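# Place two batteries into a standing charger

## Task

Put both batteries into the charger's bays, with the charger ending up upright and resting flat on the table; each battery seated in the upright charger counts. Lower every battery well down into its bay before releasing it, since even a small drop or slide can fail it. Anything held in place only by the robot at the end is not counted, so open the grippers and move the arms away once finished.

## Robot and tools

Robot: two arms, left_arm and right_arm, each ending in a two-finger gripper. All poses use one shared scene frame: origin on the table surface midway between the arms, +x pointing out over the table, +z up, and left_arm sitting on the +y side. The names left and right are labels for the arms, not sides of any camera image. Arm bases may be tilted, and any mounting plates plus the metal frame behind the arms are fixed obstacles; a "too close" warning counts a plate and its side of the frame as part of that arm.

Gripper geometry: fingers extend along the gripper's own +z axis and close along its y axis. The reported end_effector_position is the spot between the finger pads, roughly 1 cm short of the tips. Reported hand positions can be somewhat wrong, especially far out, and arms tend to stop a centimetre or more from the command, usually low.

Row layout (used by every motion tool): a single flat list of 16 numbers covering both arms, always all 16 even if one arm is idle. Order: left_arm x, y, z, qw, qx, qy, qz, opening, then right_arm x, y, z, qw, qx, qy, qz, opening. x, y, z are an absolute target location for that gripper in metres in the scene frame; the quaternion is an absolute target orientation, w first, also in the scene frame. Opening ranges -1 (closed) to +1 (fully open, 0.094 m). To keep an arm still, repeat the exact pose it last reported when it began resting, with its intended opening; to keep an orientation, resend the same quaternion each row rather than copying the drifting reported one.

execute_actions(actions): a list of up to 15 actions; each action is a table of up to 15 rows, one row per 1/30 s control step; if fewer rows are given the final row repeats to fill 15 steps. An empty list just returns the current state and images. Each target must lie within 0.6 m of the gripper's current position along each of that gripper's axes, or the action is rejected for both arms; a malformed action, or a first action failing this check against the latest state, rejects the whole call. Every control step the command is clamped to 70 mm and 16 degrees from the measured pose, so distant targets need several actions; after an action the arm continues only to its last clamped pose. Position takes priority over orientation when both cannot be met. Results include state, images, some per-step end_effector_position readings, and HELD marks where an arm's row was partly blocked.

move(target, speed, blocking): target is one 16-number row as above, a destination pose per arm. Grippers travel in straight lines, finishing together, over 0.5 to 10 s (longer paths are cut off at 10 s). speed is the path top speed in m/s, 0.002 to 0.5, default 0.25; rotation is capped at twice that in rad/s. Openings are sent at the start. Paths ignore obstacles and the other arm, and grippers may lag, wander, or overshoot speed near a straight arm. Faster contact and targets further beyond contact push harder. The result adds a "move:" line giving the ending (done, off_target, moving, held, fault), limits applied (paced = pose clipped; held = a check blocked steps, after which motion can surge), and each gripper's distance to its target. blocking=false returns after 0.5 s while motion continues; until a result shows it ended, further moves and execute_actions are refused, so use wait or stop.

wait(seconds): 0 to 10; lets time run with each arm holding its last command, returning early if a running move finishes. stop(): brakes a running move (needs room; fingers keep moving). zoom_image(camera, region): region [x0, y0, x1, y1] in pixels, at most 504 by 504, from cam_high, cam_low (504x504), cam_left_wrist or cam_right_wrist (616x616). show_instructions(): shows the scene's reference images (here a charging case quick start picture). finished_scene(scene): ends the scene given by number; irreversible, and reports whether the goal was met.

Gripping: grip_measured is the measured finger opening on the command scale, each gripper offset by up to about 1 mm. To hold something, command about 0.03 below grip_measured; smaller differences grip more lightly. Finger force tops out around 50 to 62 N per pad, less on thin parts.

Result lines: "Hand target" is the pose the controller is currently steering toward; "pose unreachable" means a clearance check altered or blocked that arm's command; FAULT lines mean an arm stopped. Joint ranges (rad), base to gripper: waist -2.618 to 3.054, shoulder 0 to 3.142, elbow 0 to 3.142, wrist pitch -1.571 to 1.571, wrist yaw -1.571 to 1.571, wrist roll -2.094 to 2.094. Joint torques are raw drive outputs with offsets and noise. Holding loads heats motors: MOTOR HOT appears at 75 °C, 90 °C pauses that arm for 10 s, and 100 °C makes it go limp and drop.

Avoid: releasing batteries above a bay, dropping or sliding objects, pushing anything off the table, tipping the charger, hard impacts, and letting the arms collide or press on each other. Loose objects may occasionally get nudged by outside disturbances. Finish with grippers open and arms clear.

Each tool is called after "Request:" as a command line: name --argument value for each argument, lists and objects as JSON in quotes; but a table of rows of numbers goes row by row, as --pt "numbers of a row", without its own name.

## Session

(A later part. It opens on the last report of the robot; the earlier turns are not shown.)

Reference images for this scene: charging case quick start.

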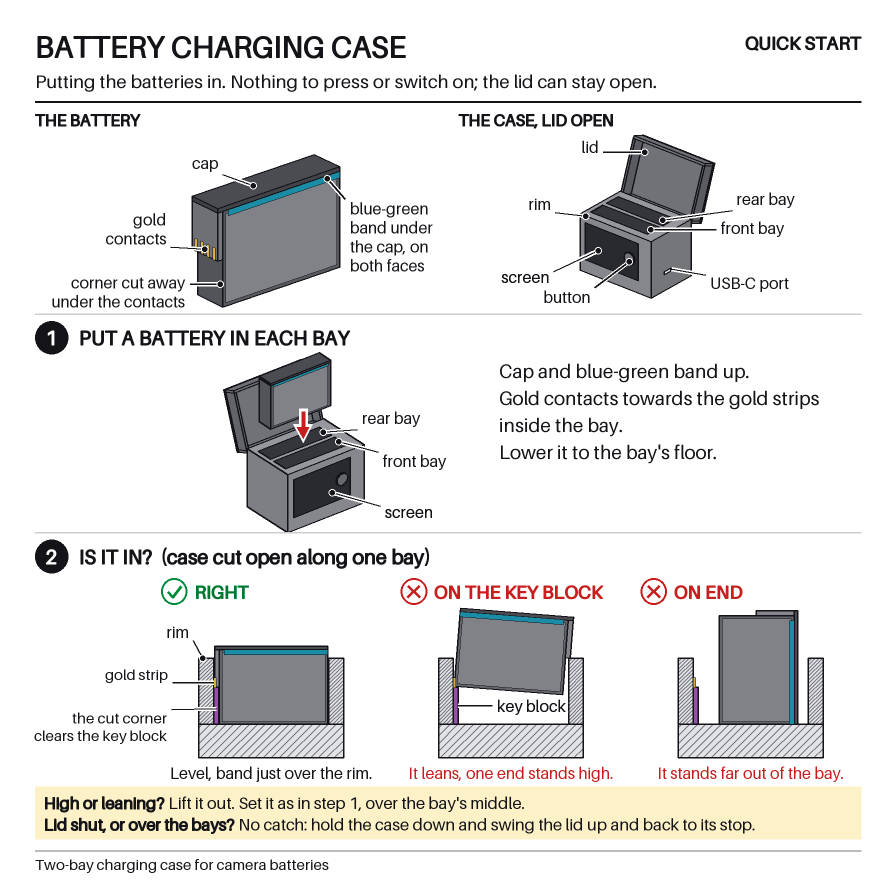

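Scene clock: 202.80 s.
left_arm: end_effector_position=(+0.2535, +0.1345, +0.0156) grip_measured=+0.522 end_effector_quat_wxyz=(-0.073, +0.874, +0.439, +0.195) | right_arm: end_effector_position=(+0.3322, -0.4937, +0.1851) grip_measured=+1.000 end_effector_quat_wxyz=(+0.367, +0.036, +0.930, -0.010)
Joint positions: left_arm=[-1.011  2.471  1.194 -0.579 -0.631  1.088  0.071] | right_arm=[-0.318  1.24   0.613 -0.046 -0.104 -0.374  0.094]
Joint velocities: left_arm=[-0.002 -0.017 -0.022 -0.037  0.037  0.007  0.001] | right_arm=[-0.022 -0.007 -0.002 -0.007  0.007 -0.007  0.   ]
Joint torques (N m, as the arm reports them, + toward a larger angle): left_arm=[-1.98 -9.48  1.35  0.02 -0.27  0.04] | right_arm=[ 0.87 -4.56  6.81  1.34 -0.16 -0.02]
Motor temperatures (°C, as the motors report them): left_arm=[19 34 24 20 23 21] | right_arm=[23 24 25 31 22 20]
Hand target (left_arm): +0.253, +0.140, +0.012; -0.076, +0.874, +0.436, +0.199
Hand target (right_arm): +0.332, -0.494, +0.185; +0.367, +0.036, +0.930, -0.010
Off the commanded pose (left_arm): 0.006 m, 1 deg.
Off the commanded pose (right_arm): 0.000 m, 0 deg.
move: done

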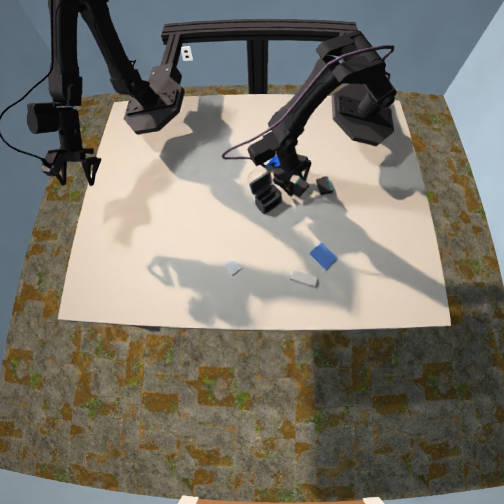

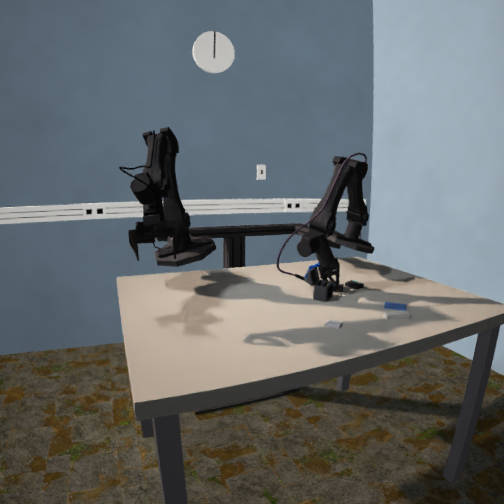

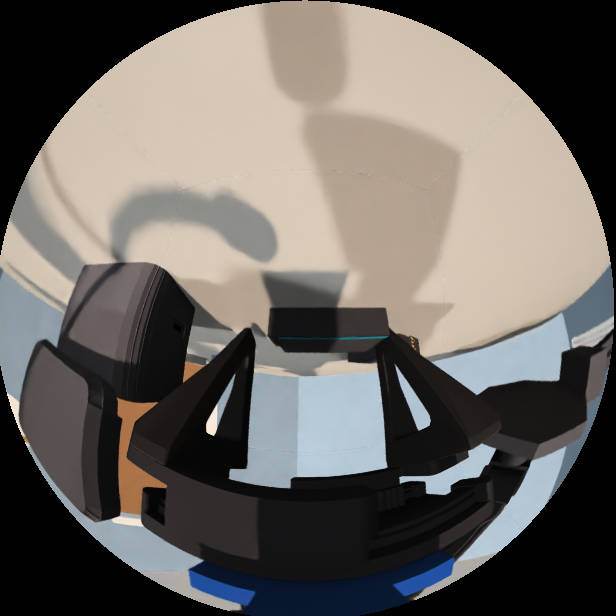

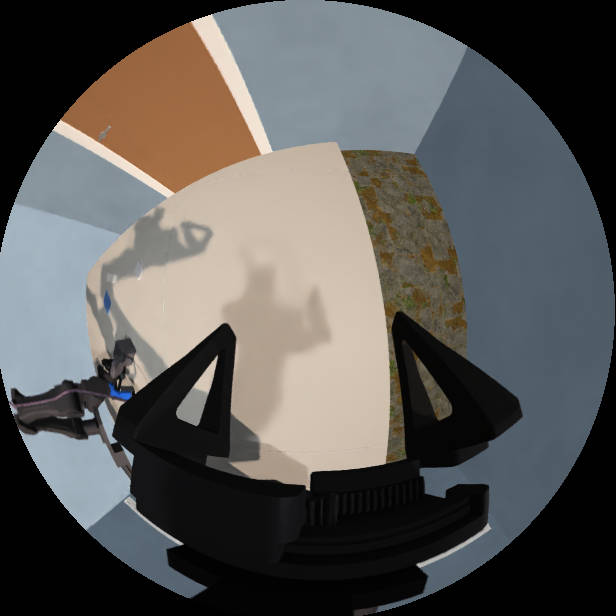

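Request:
move --target '[0.248,0.146,0.026,-0.076,0.876,0.437,0.2,0.7,0.3322,-0.4937,0.1851,0.367,0.036,0.930,-0.010,1]' --speed 0.03

Scene clock: 206.03 s.
left_arm: end_effector_position=(+0.2493, +0.1438, +0.0189) grip_measured=+0.698 end_effector_quat_wxyz=(-0.077, +0.874, +0.438, +0.195) | right_arm: end_effector_position=(+0.3322, -0.4937, +0.1851) grip_measured=+1.000 end_effector_quat_wxyz=(+0.367, +0.036, +0.930, -0.010)
Joint positions: left_arm=[-1.011  2.444  1.153 -0.577 -0.631  1.084  0.08 ] | right_arm=[-0.318  1.24   0.613 -0.046 -0.104 -0.374  0.094]
Joint velocities: left_arm=[-0.007  0.007 -0.002 -0.007 -0.051  0.022 -0.   ] | right_arm=[-0.007 -0.012  0.012  0.037 -0.051 -0.022  0.   ]
Joint torques (N m, as the arm reports them, + toward a larger angle): left_arm=[ -3.03 -11.66   1.7   -0.18  -0.29  -0.06] | right_arm=[ 0.92 -4.67  6.85  1.35 -0.11 -0.07]
Motor temperatures (°C, as the motors report them): left_arm=[19 34 24 20 23 21] | right_arm=[23 24 25 31 22 20]
Hand target (left_arm): +0.248, +0.146, +0.026; -0.076, +0.874, +0.436, +0.200
Hand target (right_arm): +0.332, -0.494, +0.185; +0.367, +0.036, +0.930, -0.010
Off the commanded pose (left_arm): 0.008 m, 1 deg.
Off the commanded pose (right_arm): 0.000 m, 0 deg.
move: done

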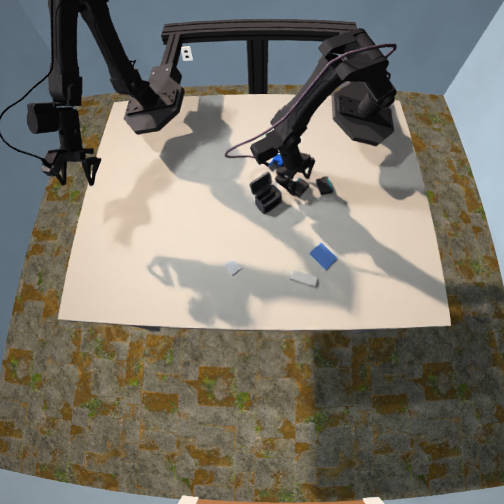

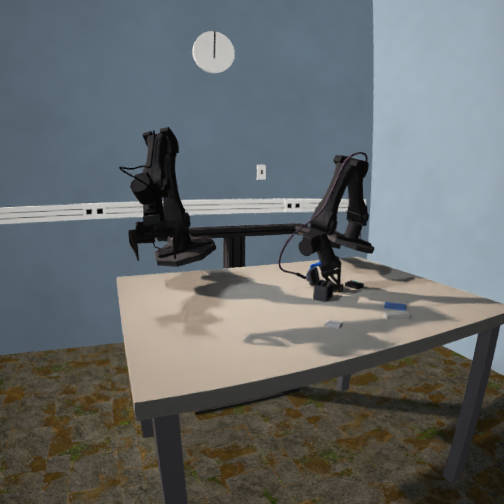

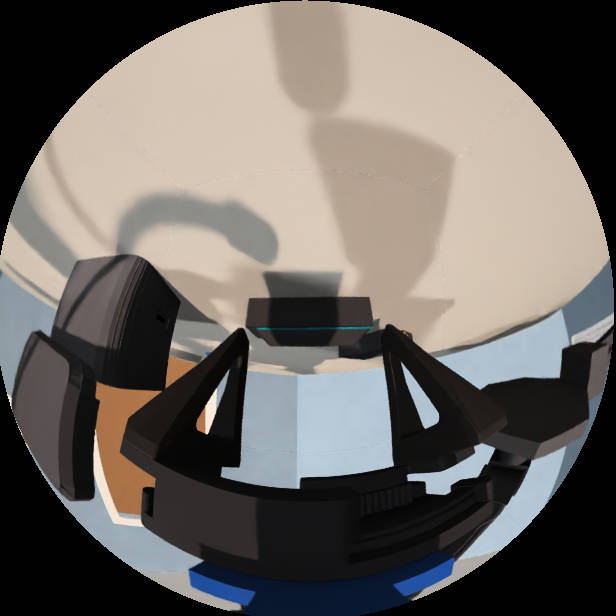

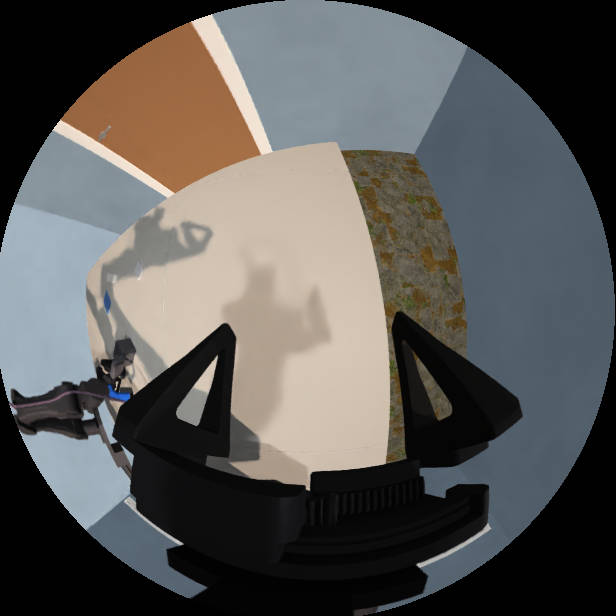

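Request:
move --target '[0.251,0.141,0.011,-0.076,0.876,0.437,0.2,0.72,0.3322,-0.4937,0.1851,0.367,0.036,0.930,-0.010,1]' --speed 0.02

Scene clock: 208.67 s.
left_arm: end_effector_position=(+0.2456, +0.1460, +0.0103) grip_measured=+0.718 end_effector_quat_wxyz=(-0.085, +0.875, +0.435, +0.195) | right_arm: end_effector_position=(+0.3322, -0.4937, +0.1851) grip_measured=+1.000 end_effector_quat_wxyz=(+0.367, +0.036, +0.930, -0.010)
Joint positions: left_arm=[-1.011  2.472  1.153 -0.564 -0.631  1.085  0.081] | right_arm=[-0.318  1.24   0.613 -0.046 -0.104 -0.374  0.094]
Joint velocities: left_arm=[ 0.002 -0.002 -0.017  0.007  0.066 -0.007  0.001] | right_arm=[ 0.012 -0.002 -0.007 -0.022  0.007 -0.007  0.   ]
Joint torques (N m, as the arm reports them, + toward a larger angle): left_arm=[-2.29 -9.44  3.11 -0.07 -0.23  0.05] | right_arm=[ 0.82 -4.75  6.76  1.36 -0.13  0.  ]
Motor temperatures (°C, as the motors report them): left_arm=[19 34 24 20 23 21] | right_arm=[23 24 25 31 22 20]
Hand target (left_arm): +0.251, +0.141, +0.011; -0.076, +0.874, +0.436, +0.200
Hand target (right_arm): +0.332, -0.494, +0.185; +0.367, +0.036, +0.930, -0.010
Off the commanded pose (left_arm): 0.007 m, 1 deg.
Off the commanded pose (right_arm): 0.000 m, 0 deg.
move: done

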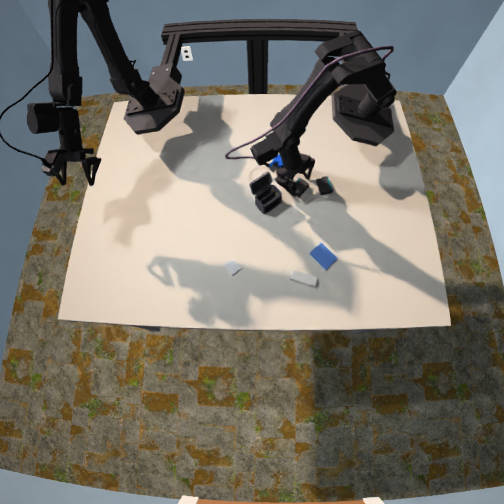

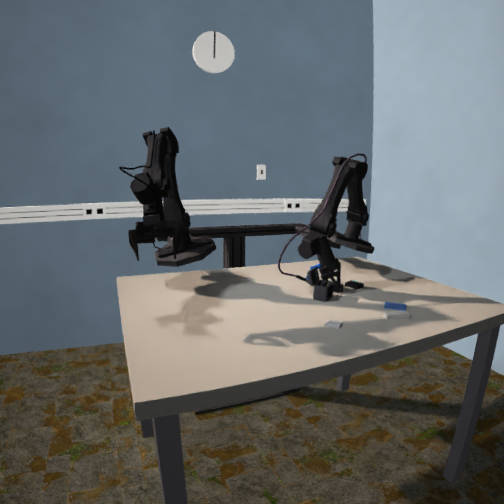

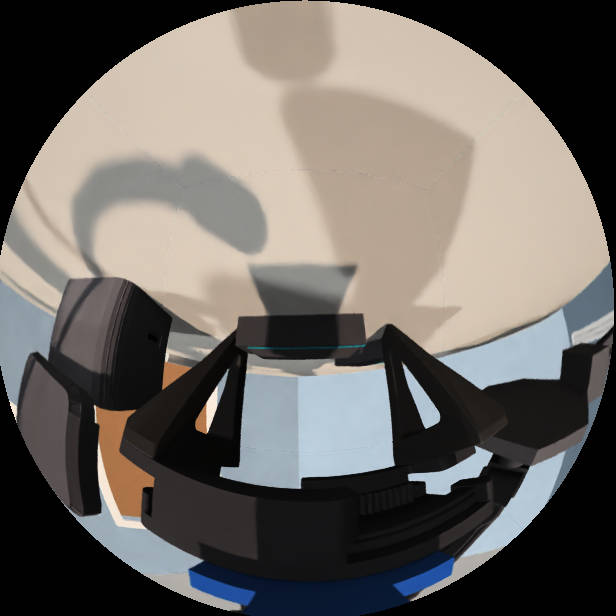

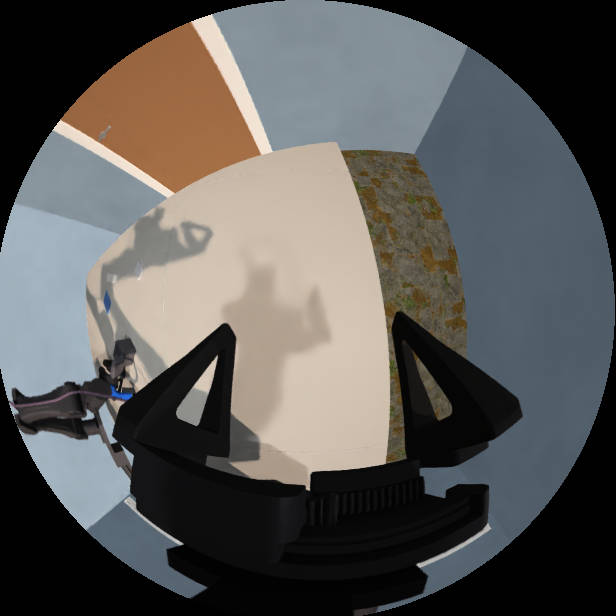

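Request:
execute_actions --actions '[[[0.260,0.130,0.016,-0.076,0.876,0.437,0.2,0.72,0.3322,-0.4937,0.1851,0.367,0.036,0.930,-0.010,1],[0.260,0.130,0.016,-0.076,0.876,0.437,0.2,0.72,0.3322,-0.4937,0.1851,0.367,0.036,0.930,-0.010,1],[0.260,0.130,0.016,-0.076,0.876,0.437,0.2,0.72,0.3322,-0.4937,0.1851,0.367,0.036,0.930,-0.010,1],[0.253,0.139,0.014,-0.076,0.876,0.437,0.2,0.72,0.3322,-0.4937,0.1851,0.367,0.036,0.930,-0.010,1]]]'

Scene clock: 213.87 s.
left_arm: end_effector_position=(+0.2512, +0.1371, +0.0111) grip_measured=+0.718 end_effector_quat_wxyz=(-0.077, +0.875, +0.436, +0.195) | right_arm: end_effector_position=(+0.3322, -0.4937, +0.1851) grip_measured=+1.000 end_effector_quat_wxyz=(+0.367, +0.036, +0.930, -0.010)
Joint positions: left_arm=[-1.011  2.484  1.188 -0.571 -0.632  1.088  0.081] | right_arm=[-0.318  1.24   0.613 -0.046 -0.104 -0.374  0.094]
Joint velocities: left_arm=[-0.012 -0.007 -0.007 -0.037  0.037  0.022 -0.   ] | right_arm=[-0.012 -0.012  0.002 -0.095 -0.022 -0.022  0.   ]
Joint torques (N m, as the arm reports them, + toward a larger angle): left_arm=[ -2.22 -10.67   2.05  -0.04  -0.29   0.04] | right_arm=[ 0.99 -4.66  6.88  1.37 -0.14  0.  ]
Motor temperatures (°C, as the motors report them): left_arm=[19 34 24 20 23 21] | right_arm=[23 24 25 32 22 20]
Hand target (left_arm): +0.253, +0.139, +0.014; -0.076, +0.874, +0.436, +0.199
Hand target (right_arm): +0.332, -0.494, +0.185; +0.367, +0.036, +0.930, -0.010
Off the commanded pose (left_arm): 0.004 m, 1 deg.
Off the commanded pose (right_arm): 0.000 m, 0 deg.
Step readings (end_effector_position):
0: left_arm (+0.2457, +0.1460, +0.0102) | right_arm (+0.3322, -0.4937, +0.1851)
1: left_arm (+0.2462, +0.1454, +0.0107) | right_arm (+0.3322, -0.4937, +0.1851)
2: left_arm (+0.2473, +0.1435, +0.0108) | right_arm (+0.3322, -0.4937, +0.1851)
4: left_arm (+0.2506, +0.1379, +0.0109) | right_arm (+0.3322, -0.4937, +0.1851)
8: left_arm (+0.2512, +0.1371, +0.0111) | right_arm (+0.3322, -0.4937, +0.1851)
15: end_effector_position above

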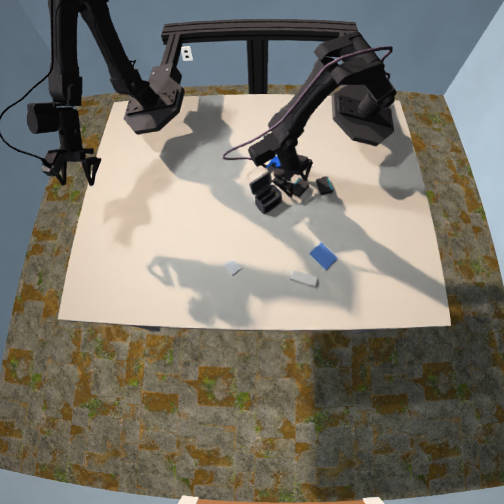

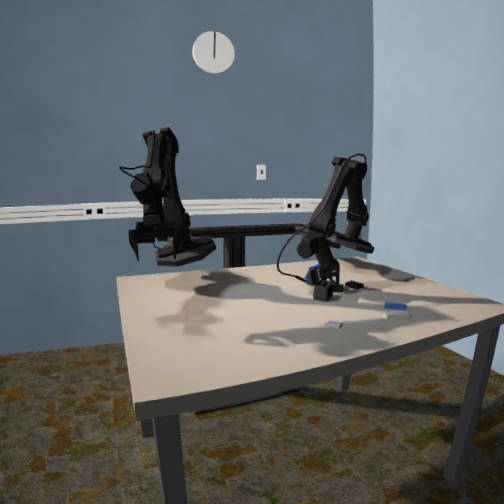

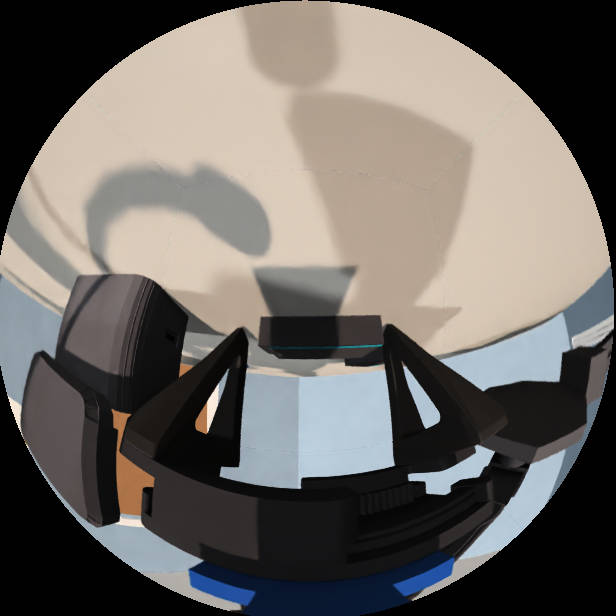

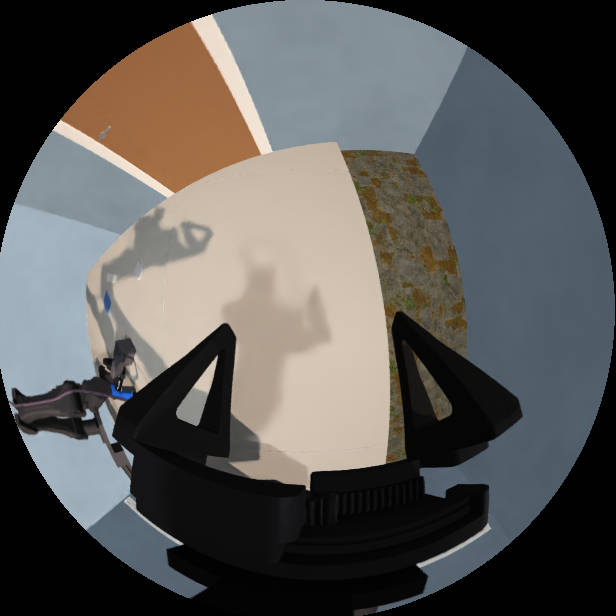

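Request:
move --target '[0.2512,0.139,0.013,-0.076,0.876,0.437,0.2,0.14,0.3322,-0.4937,0.1851,0.367,0.036,0.930,-0.010,1]' --speed 0.02

Request:
move --target '[0.255,0.16,0.14,-0.076,0.876,0.437,0.2,0.14,0.3322,-0.4937,0.1851,0.367,0.036,0.930,-0.010,1]' --speed 0.1

Scene clock: 218.40 s.
left_arm: end_effector_position=(+0.2511, +0.1370, +0.0111) grip_measured=+0.218 end_effector_quat_wxyz=(-0.077, +0.875, +0.436, +0.195) | right_arm: end_effector_position=(+0.3322, -0.4937, +0.1851) grip_measured=+1.000 end_effector_quat_wxyz=(+0.367, +0.036, +0.930, -0.010)
Joint positions: left_arm=[-1.011  2.484  1.188 -0.571 -0.632  1.088  0.057] | right_arm=[-0.318  1.24   0.613 -0.046 -0.104 -0.374  0.094]
Joint velocities: left_arm=[ 0.012  0.012 -0.012 -0.022 -0.037  0.022  0.001] | right_arm=[-0.022 -0.017 -0.002  0.007 -0.022  0.022  0.   ]
Joint torques (N m, as the arm reports them, + toward a larger angle): left_arm=[ -2.63 -10.66   1.81  -0.06  -0.26   0.02] | right_arm=[ 0.77 -4.63  6.93  1.34 -0.14 -0.02]
Motor temperatures (°C, as the motors report them): left_arm=[19 34 23 20 23 21] | right_arm=[23 24 25 32 22 20]
Hand target (left_arm): +0.251, +0.139, +0.013; -0.076, +0.874, +0.436, +0.200
Hand target (right_arm): +0.332, -0.494, +0.185; +0.367, +0.036, +0.930, -0.010
Off the commanded pose (left_arm): 0.003 m, 1 deg.
Off the commanded pose (right_arm): 0.000 m, 0 deg.
move: done

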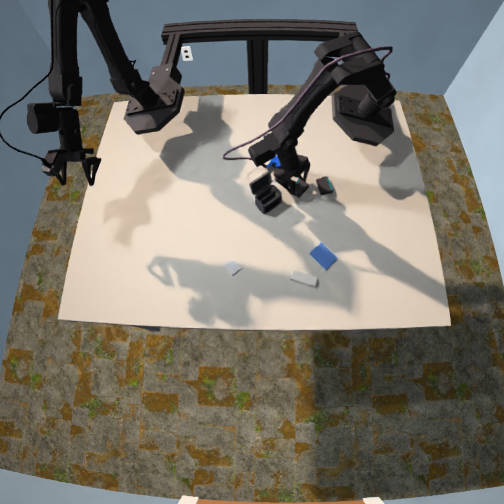

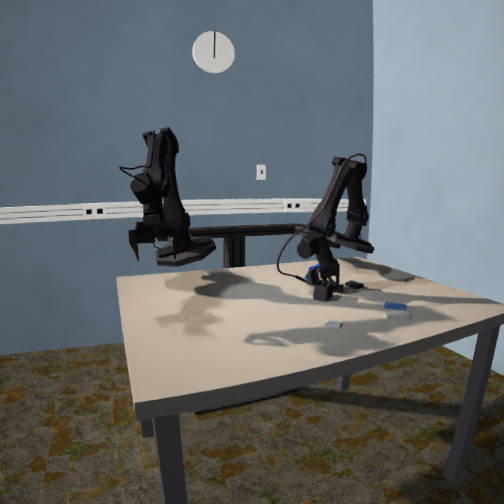

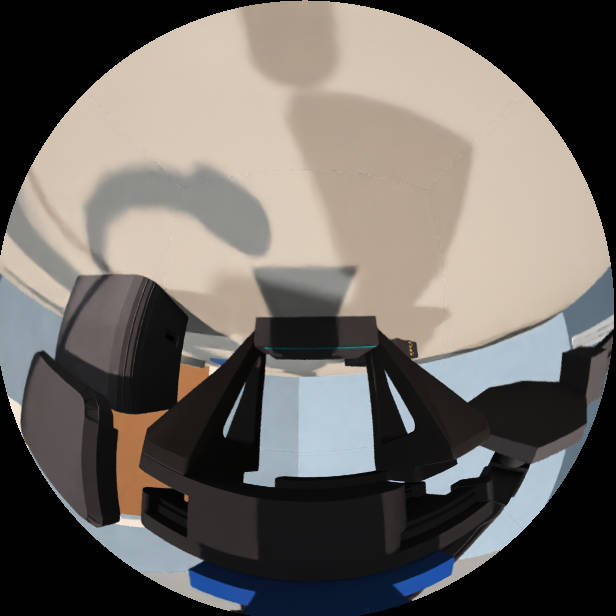

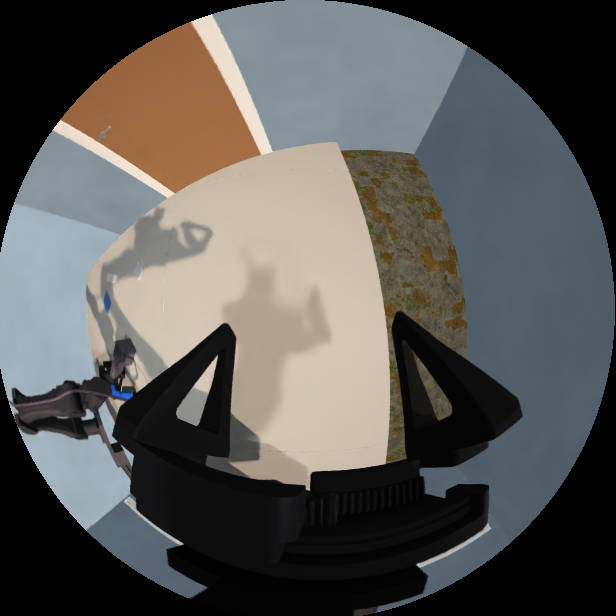

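Scene clock: 220.23 s.
left_arm: end_effector_position=(+0.2543, +0.1670, +0.1290) grip_measured=+0.218 end_effector_quat_wxyz=(-0.091, +0.874, +0.435, +0.198) | right_arm: end_effector_position=(+0.3322, -0.4937, +0.1851) grip_measured=+1.000 end_effector_quat_wxyz=(+0.367, +0.036, +0.930, -0.010)
Joint positions: left_arm=[-1.046  2.134  1.188 -0.978 -0.626  1.034  0.057] | right_arm=[-0.318  1.24   0.613 -0.046 -0.104 -0.374  0.094]
Joint velocities: left_arm=[ 0.002 -0.002 -0.007  0.022  0.022 -0.051  0.001] | right_arm=[-0.012 -0.012 -0.012  0.037 -0.007  0.007  0.   ]
Joint torques (N m, as the arm reports them, + toward a larger angle): left_arm=[ -3.42 -10.28   4.84  -0.27  -0.18  -0.04] | right_arm=[ 0.88 -4.65  6.96  1.35 -0.13 -0.03]
Motor temperatures (°C, as the motors report them): left_arm=[19 34 23 20 23 21] | right_arm=[23 23 25 32 22 20]
Hand target (left_arm): +0.255, +0.159, +0.141; -0.075, +0.874, +0.436, +0.199
Hand target (right_arm): +0.332, -0.494, +0.185; +0.367, +0.036, +0.930, -0.010
Off the commanded pose (left_arm): 0.013 m, 2 deg.
Off the commanded pose (right_arm): 0.000 m, 0 deg.
move: off_target (left_arm)

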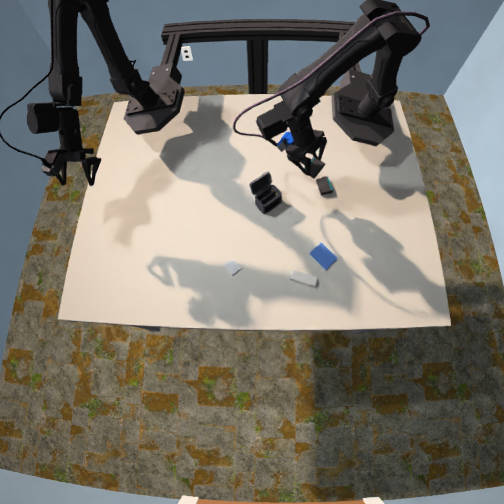

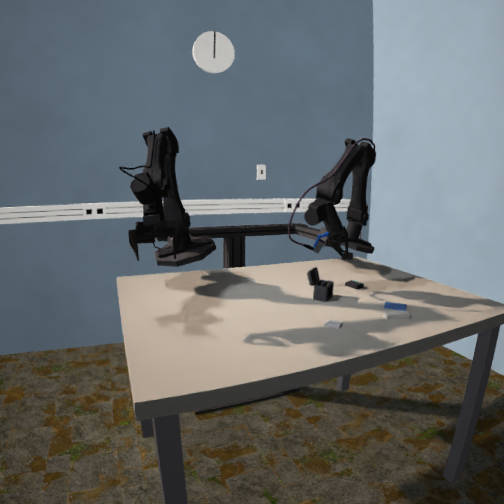

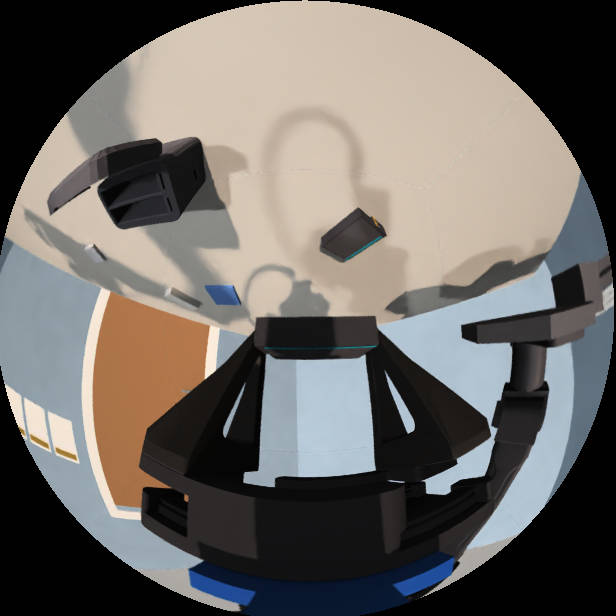

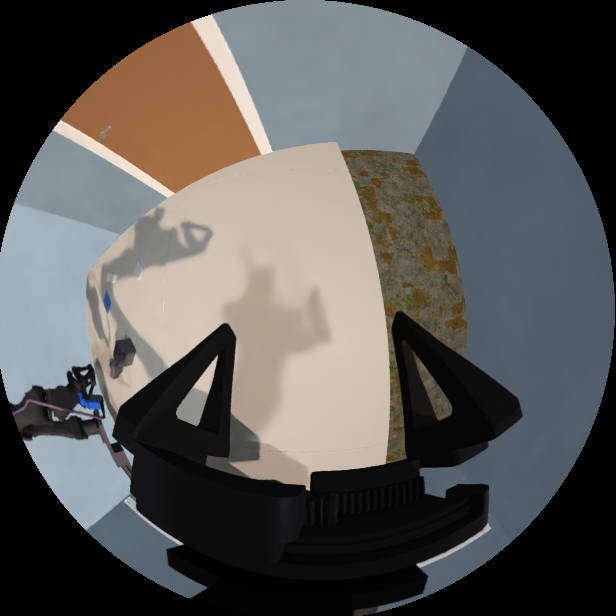

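Request:
move --target '[0.39,0.31,0.11,0.548,0.137,0.820,-0.0917,0.14,0.3322,-0.4937,0.1851,0.367,0.036,0.930,-0.010,1]' --speed 0.15

Scene clock: 238.77 s.
left_arm: end_effector_position=(+0.3942, +0.3127, +0.1073) grip_measured=+0.218 end_effector_quat_wxyz=(+0.537, +0.139, +0.827, -0.092) | right_arm: end_effector_position=(+0.3322, -0.4937, +0.1851) grip_measured=+1.000 end_effector_quat_wxyz=(+0.367, +0.036, +0.930, -0.010)
Joint positions: left_arm=[-0.034  2.111  0.219  1.538  0.155  0.335  0.057] | right_arm=[-0.318  1.24   0.613 -0.046 -0.104 -0.374  0.094]
Joint velocities: left_arm=[ 0.002 -0.012 -0.002  0.007 -0.066  0.007 -0.001] | right_arm=[-0.002 -0.012 -0.007  0.007  0.022  0.037  0.   ]
Joint torques (N m, as the arm reports them, + toward a larger angle): left_arm=[-1.01 -5.43 -0.24  1.63  0.28 -0.05] | right_arm=[ 0.85 -4.52  6.89  1.33 -0.13 -0.01]
Motor temperatures (°C, as the motors report them): left_arm=[19 33 24 21 23 21] | right_arm=[23 23 25 32 22 20]
Hand target (left_arm): +0.392, +0.312, +0.110; +0.543, +0.138, +0.822, -0.098
Hand target (right_arm): +0.332, -0.494, +0.185; +0.367, +0.036, +0.930, -0.010
Off the commanded pose (left_arm): 0.006 m, 1 deg.
Off the commanded pose (right_arm): 0.000 m, 0 deg.
move: done

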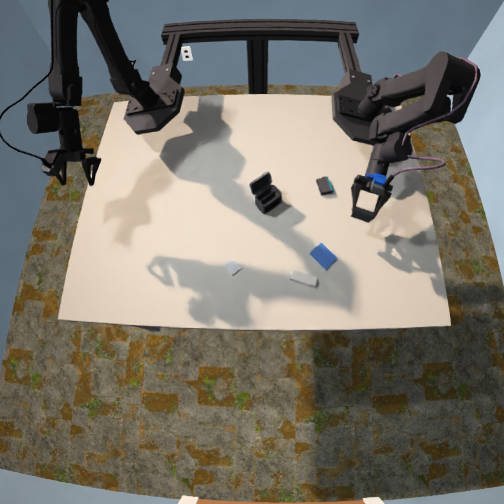

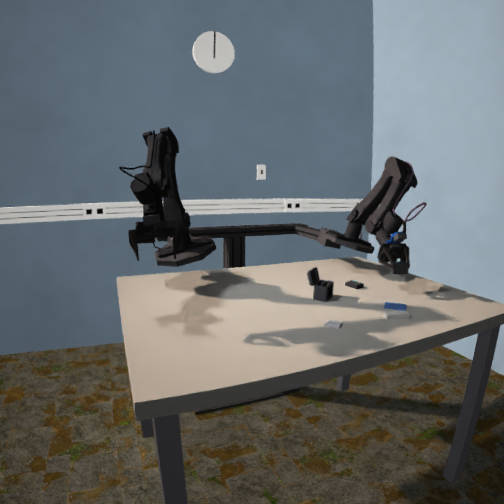

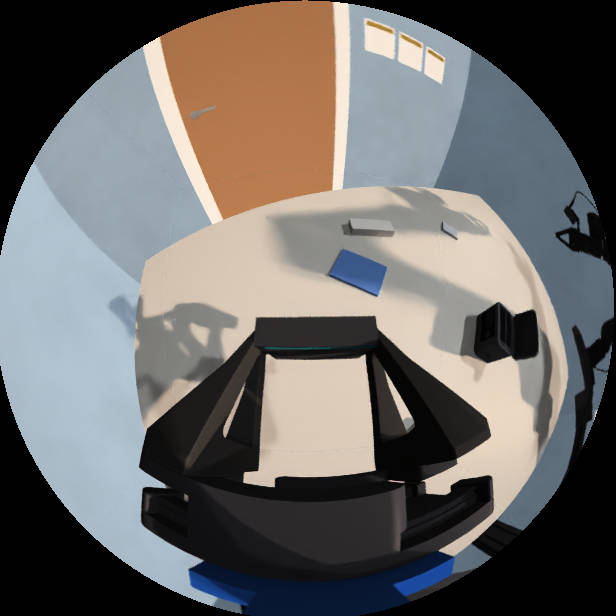

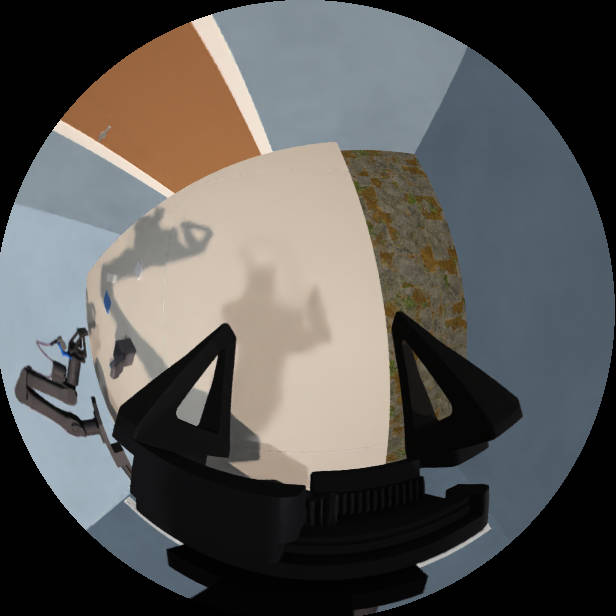

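Request:
move --target '[0.47,0.345,0.09,0.5556,0,0.8315,0,0.14,0.3322,-0.4937,0.1851,0.367,0.036,0.930,-0.010,1]' --speed 0.1

Scene clock: 248.63 s.
left_arm: end_effector_position=(+0.4621, +0.3505, +0.0842) grip_measured=+0.218 end_effector_quat_wxyz=(+0.547, +0.000, +0.837, +0.004) | right_arm: end_effector_position=(+0.3322, -0.4937, +0.1851) grip_measured=+1.000 end_effector_quat_wxyz=(+0.367, +0.036, +0.930, -0.010)
Joint positions: left_arm=[-0.065  2.267  0.482  1.518 -0.177  0.197  0.057] | right_arm=[-0.318  1.24   0.613 -0.046 -0.104 -0.374  0.094]
Joint velocities: left_arm=[ 0.022  0.012  0.007  0.022 -0.007 -0.051  0.   ] | right_arm=[-0.007  0.012 -0.002 -0.051  0.022 -0.022  0.   ]
Joint torques (N m, as the arm reports them, + toward a larger angle): left_arm=[-3.35 -7.42  2.19  1.47  0.05 -0.06] | right_arm=[ 0.69 -4.57  6.82  1.36 -0.09 -0.01]
Motor temperatures (°C, as the motors report them): left_arm=[19 32 23 22 23 21] | right_arm=[23 23 25 32 22 20]
Hand target (left_arm): +0.469, +0.344, +0.090; +0.557, -0.000, +0.830, -0.001
Hand target (right_arm): +0.332, -0.494, +0.185; +0.367, +0.036, +0.930, -0.010
Off the commanded pose (left_arm): 0.011 m, 1 deg.
Off the commanded pose (right_arm): 0.000 m, 0 deg.
move: off_target (left_arm)

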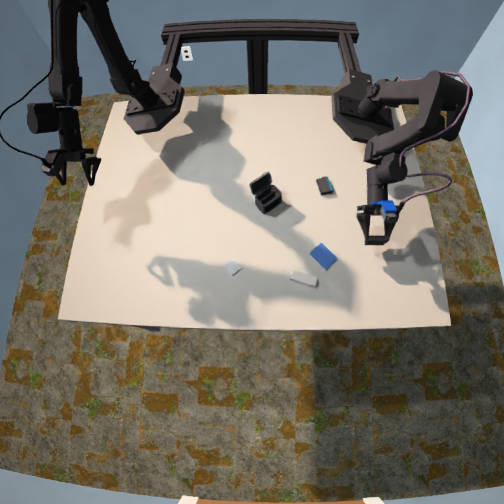

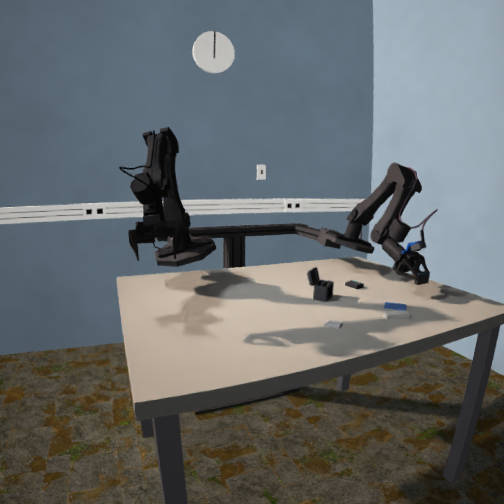

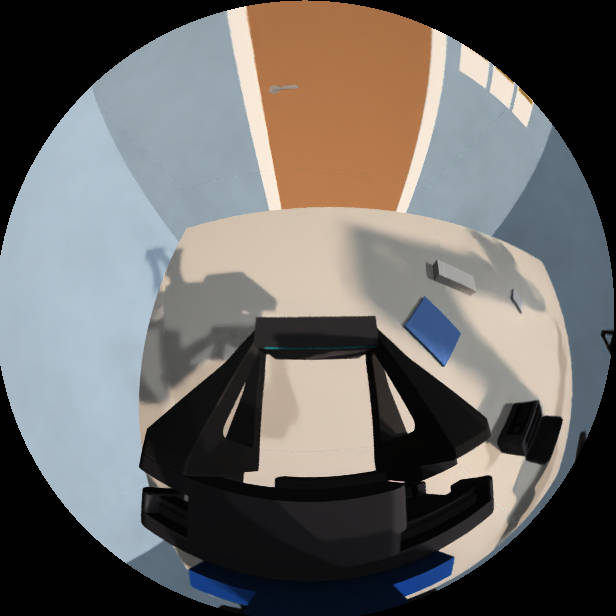

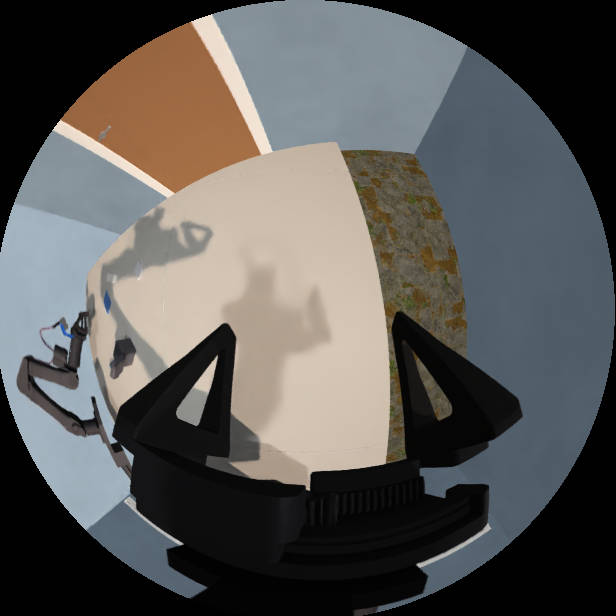

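Request:
move --target '[0.55,0.335,0.065,0.5556,0,0.8315,0,0.14,0.3322,-0.4937,0.1851,0.367,0.036,0.930,-0.010,1]' --speed 0.08

Scene clock: 255.23 s.
left_arm: end_effector_position=(+0.5403, +0.3377, +0.0569) grip_measured=+0.218 end_effector_quat_wxyz=(+0.543, +0.000, +0.840, +0.004) | right_arm: end_effector_position=(+0.3322, -0.4937, +0.1851) grip_measured=+1.000 end_effector_quat_wxyz=(+0.367, +0.036, +0.930, -0.010)
Joint positions: left_arm=[-0.065  2.4    0.844  1.279 -0.178  0.196  0.057] | right_arm=[-0.318  1.24   0.613 -0.046 -0.104 -0.374  0.094]
Joint velocities: left_arm=[ 0.002 -0.002  0.002  0.037 -0.051 -0.007  0.001] | right_arm=[-0.007 -0.017  0.022  0.007  0.066 -0.051  0.   ]
Joint torques (N m, as the arm reports them, + toward a larger angle): left_arm=[-2.89 -9.79  3.28  1.48  0.13 -0.01] | right_arm=[ 0.8  -4.61  6.75  1.37 -0.15 -0.03]
Motor temperatures (°C, as the motors report them): left_arm=[19 33 23 23 23 21] | right_arm=[23 23 25 32 22 20]
Hand target (left_arm): +0.549, +0.334, +0.065; +0.556, +0.000, +0.832, -0.000
Hand target (right_arm): +0.332, -0.494, +0.185; +0.367, +0.036, +0.930, -0.010
Off the commanded pose (left_arm): 0.013 m, 2 deg.
Off the commanded pose (right_arm): 0.000 m, 0 deg.
move: off_target (left_arm)

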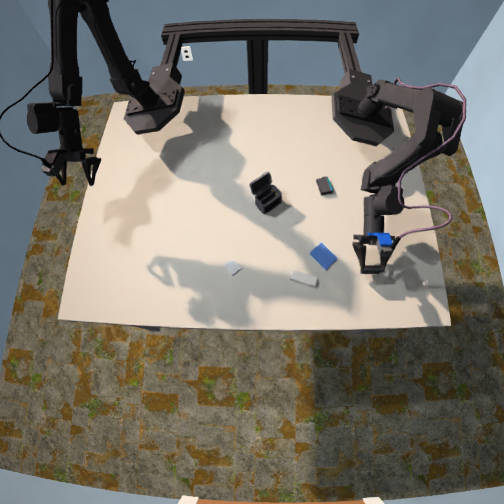

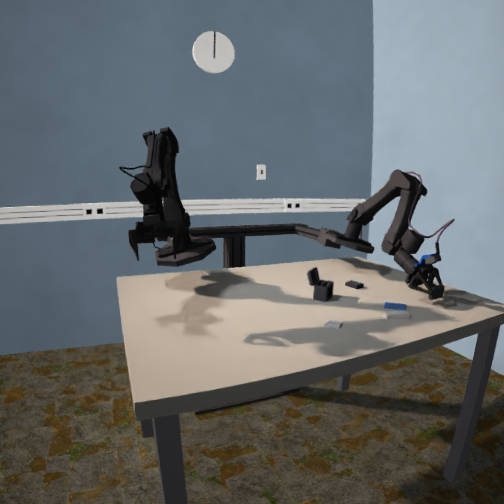

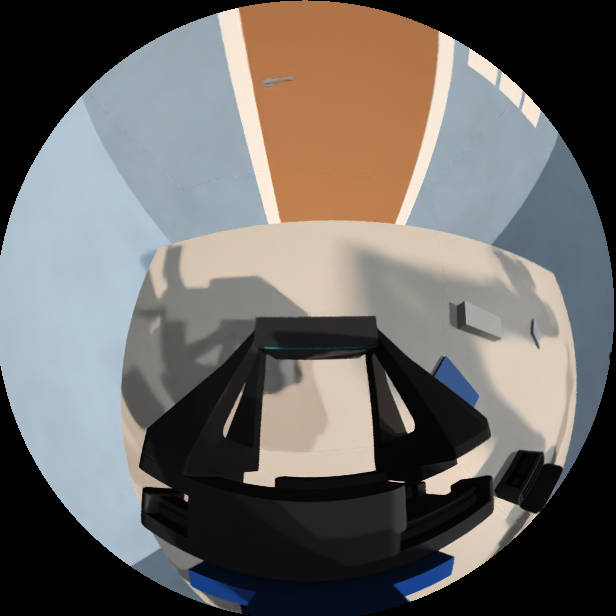

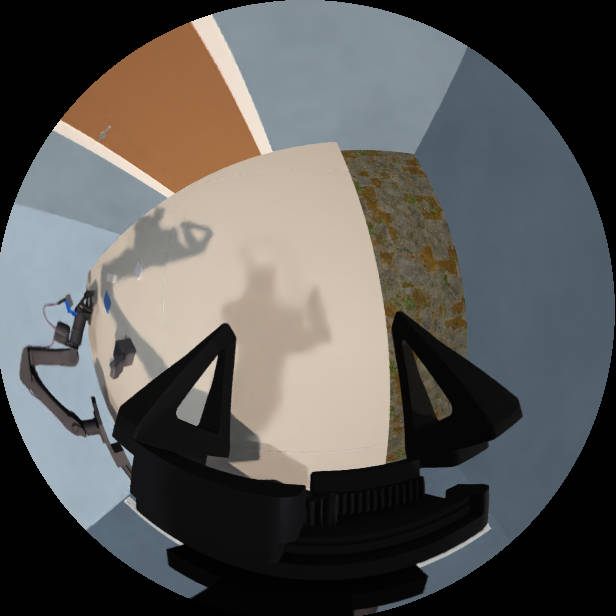

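Request:
move --target '[0.525,0.335,0.032,0.56,0,0.8285,0,0.14,0.3322,-0.4937,0.1851,0.367,0.036,0.930,-0.010,1]' --speed 0.03

Request:
zoom_image --camera "cam_low" --region '[370,230,490,330]'

Scene clock: 259.77 s.
left_arm: end_effector_position=(+0.5265, +0.3345, +0.0286) grip_measured=+0.218 end_effector_quat_wxyz=(+0.552, -0.002, +0.834, +0.002) | right_arm: end_effector_position=(+0.3322, -0.4937, +0.1851) grip_measured=+1.000 end_effector_quat_wxyz=(+0.367, +0.036, +0.930, -0.010)
Joint positions: left_arm=[-0.055  2.539  0.844  1.44  -0.164  0.196  0.057] | right_arm=[-0.318  1.24   0.613 -0.046 -0.104 -0.374  0.094]
Joint velocities: left_arm=[-0.012  0.007 -0.002  0.022 -0.007  0.022  0.001] | right_arm=[-0.002 -0.002 -0.002 -0.022  0.022  0.022  0.   ]
Joint torques (N m, as the arm reports them, + toward a larger angle): left_arm=[-2.1  -9.61  0.45  1.64  0.16  0.08] | right_arm=[ 0.76 -4.61  6.78  1.36 -0.12 -0.02]
Motor temperatures (°C, as the motors report them): left_arm=[19 33 23 23 23 21] | right_arm=[23 23 25 32 22 20]
Hand target (left_arm): +0.524, +0.335, +0.032; +0.560, +0.000, +0.829, -0.000
Hand target (right_arm): +0.332, -0.494, +0.185; +0.367, +0.036, +0.930, -0.010
Off the commanded pose (left_arm): 0.004 m, 1 deg.
Off the commanded pose (right_arm): 0.000 m, 0 deg.
move: done

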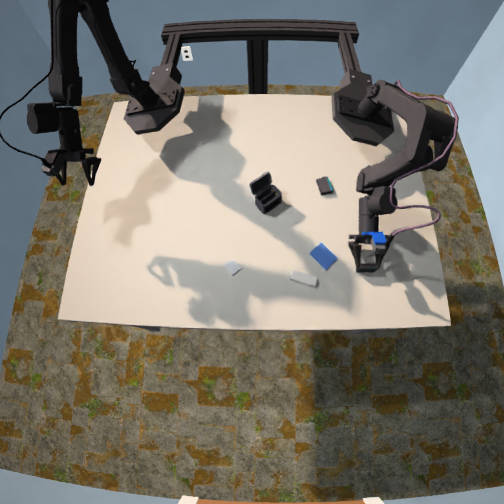

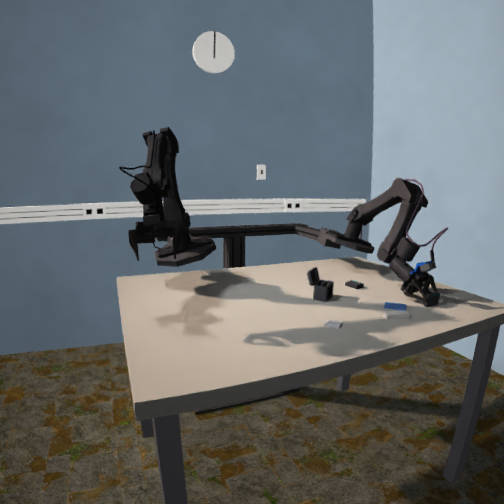

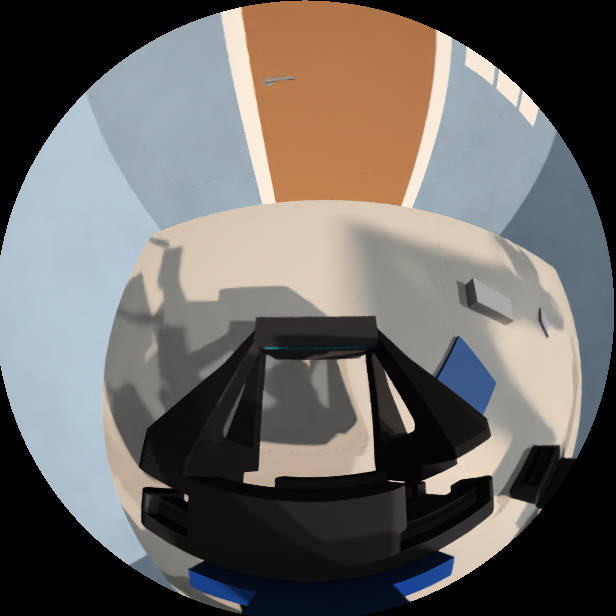

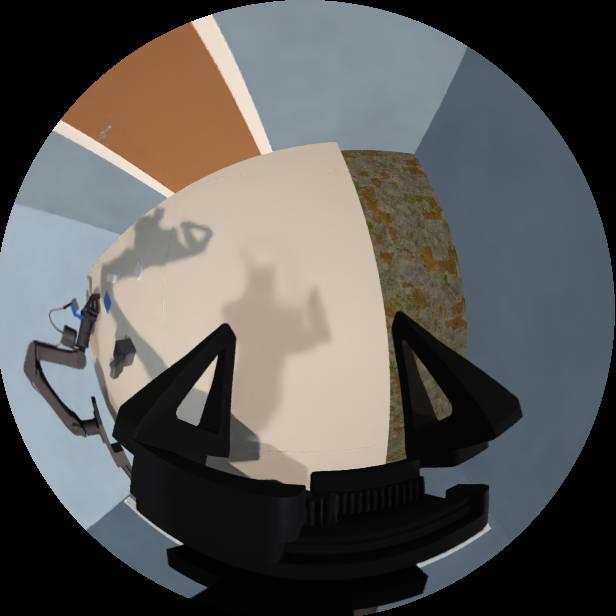

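Region (370, 230, 490, 330) of cam_low's 504x504 image, scaled by 4.200, with more detail than that image has.

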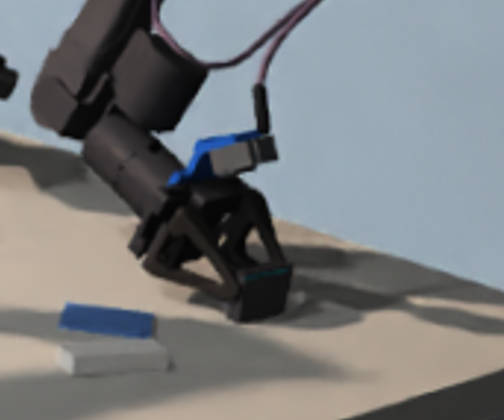

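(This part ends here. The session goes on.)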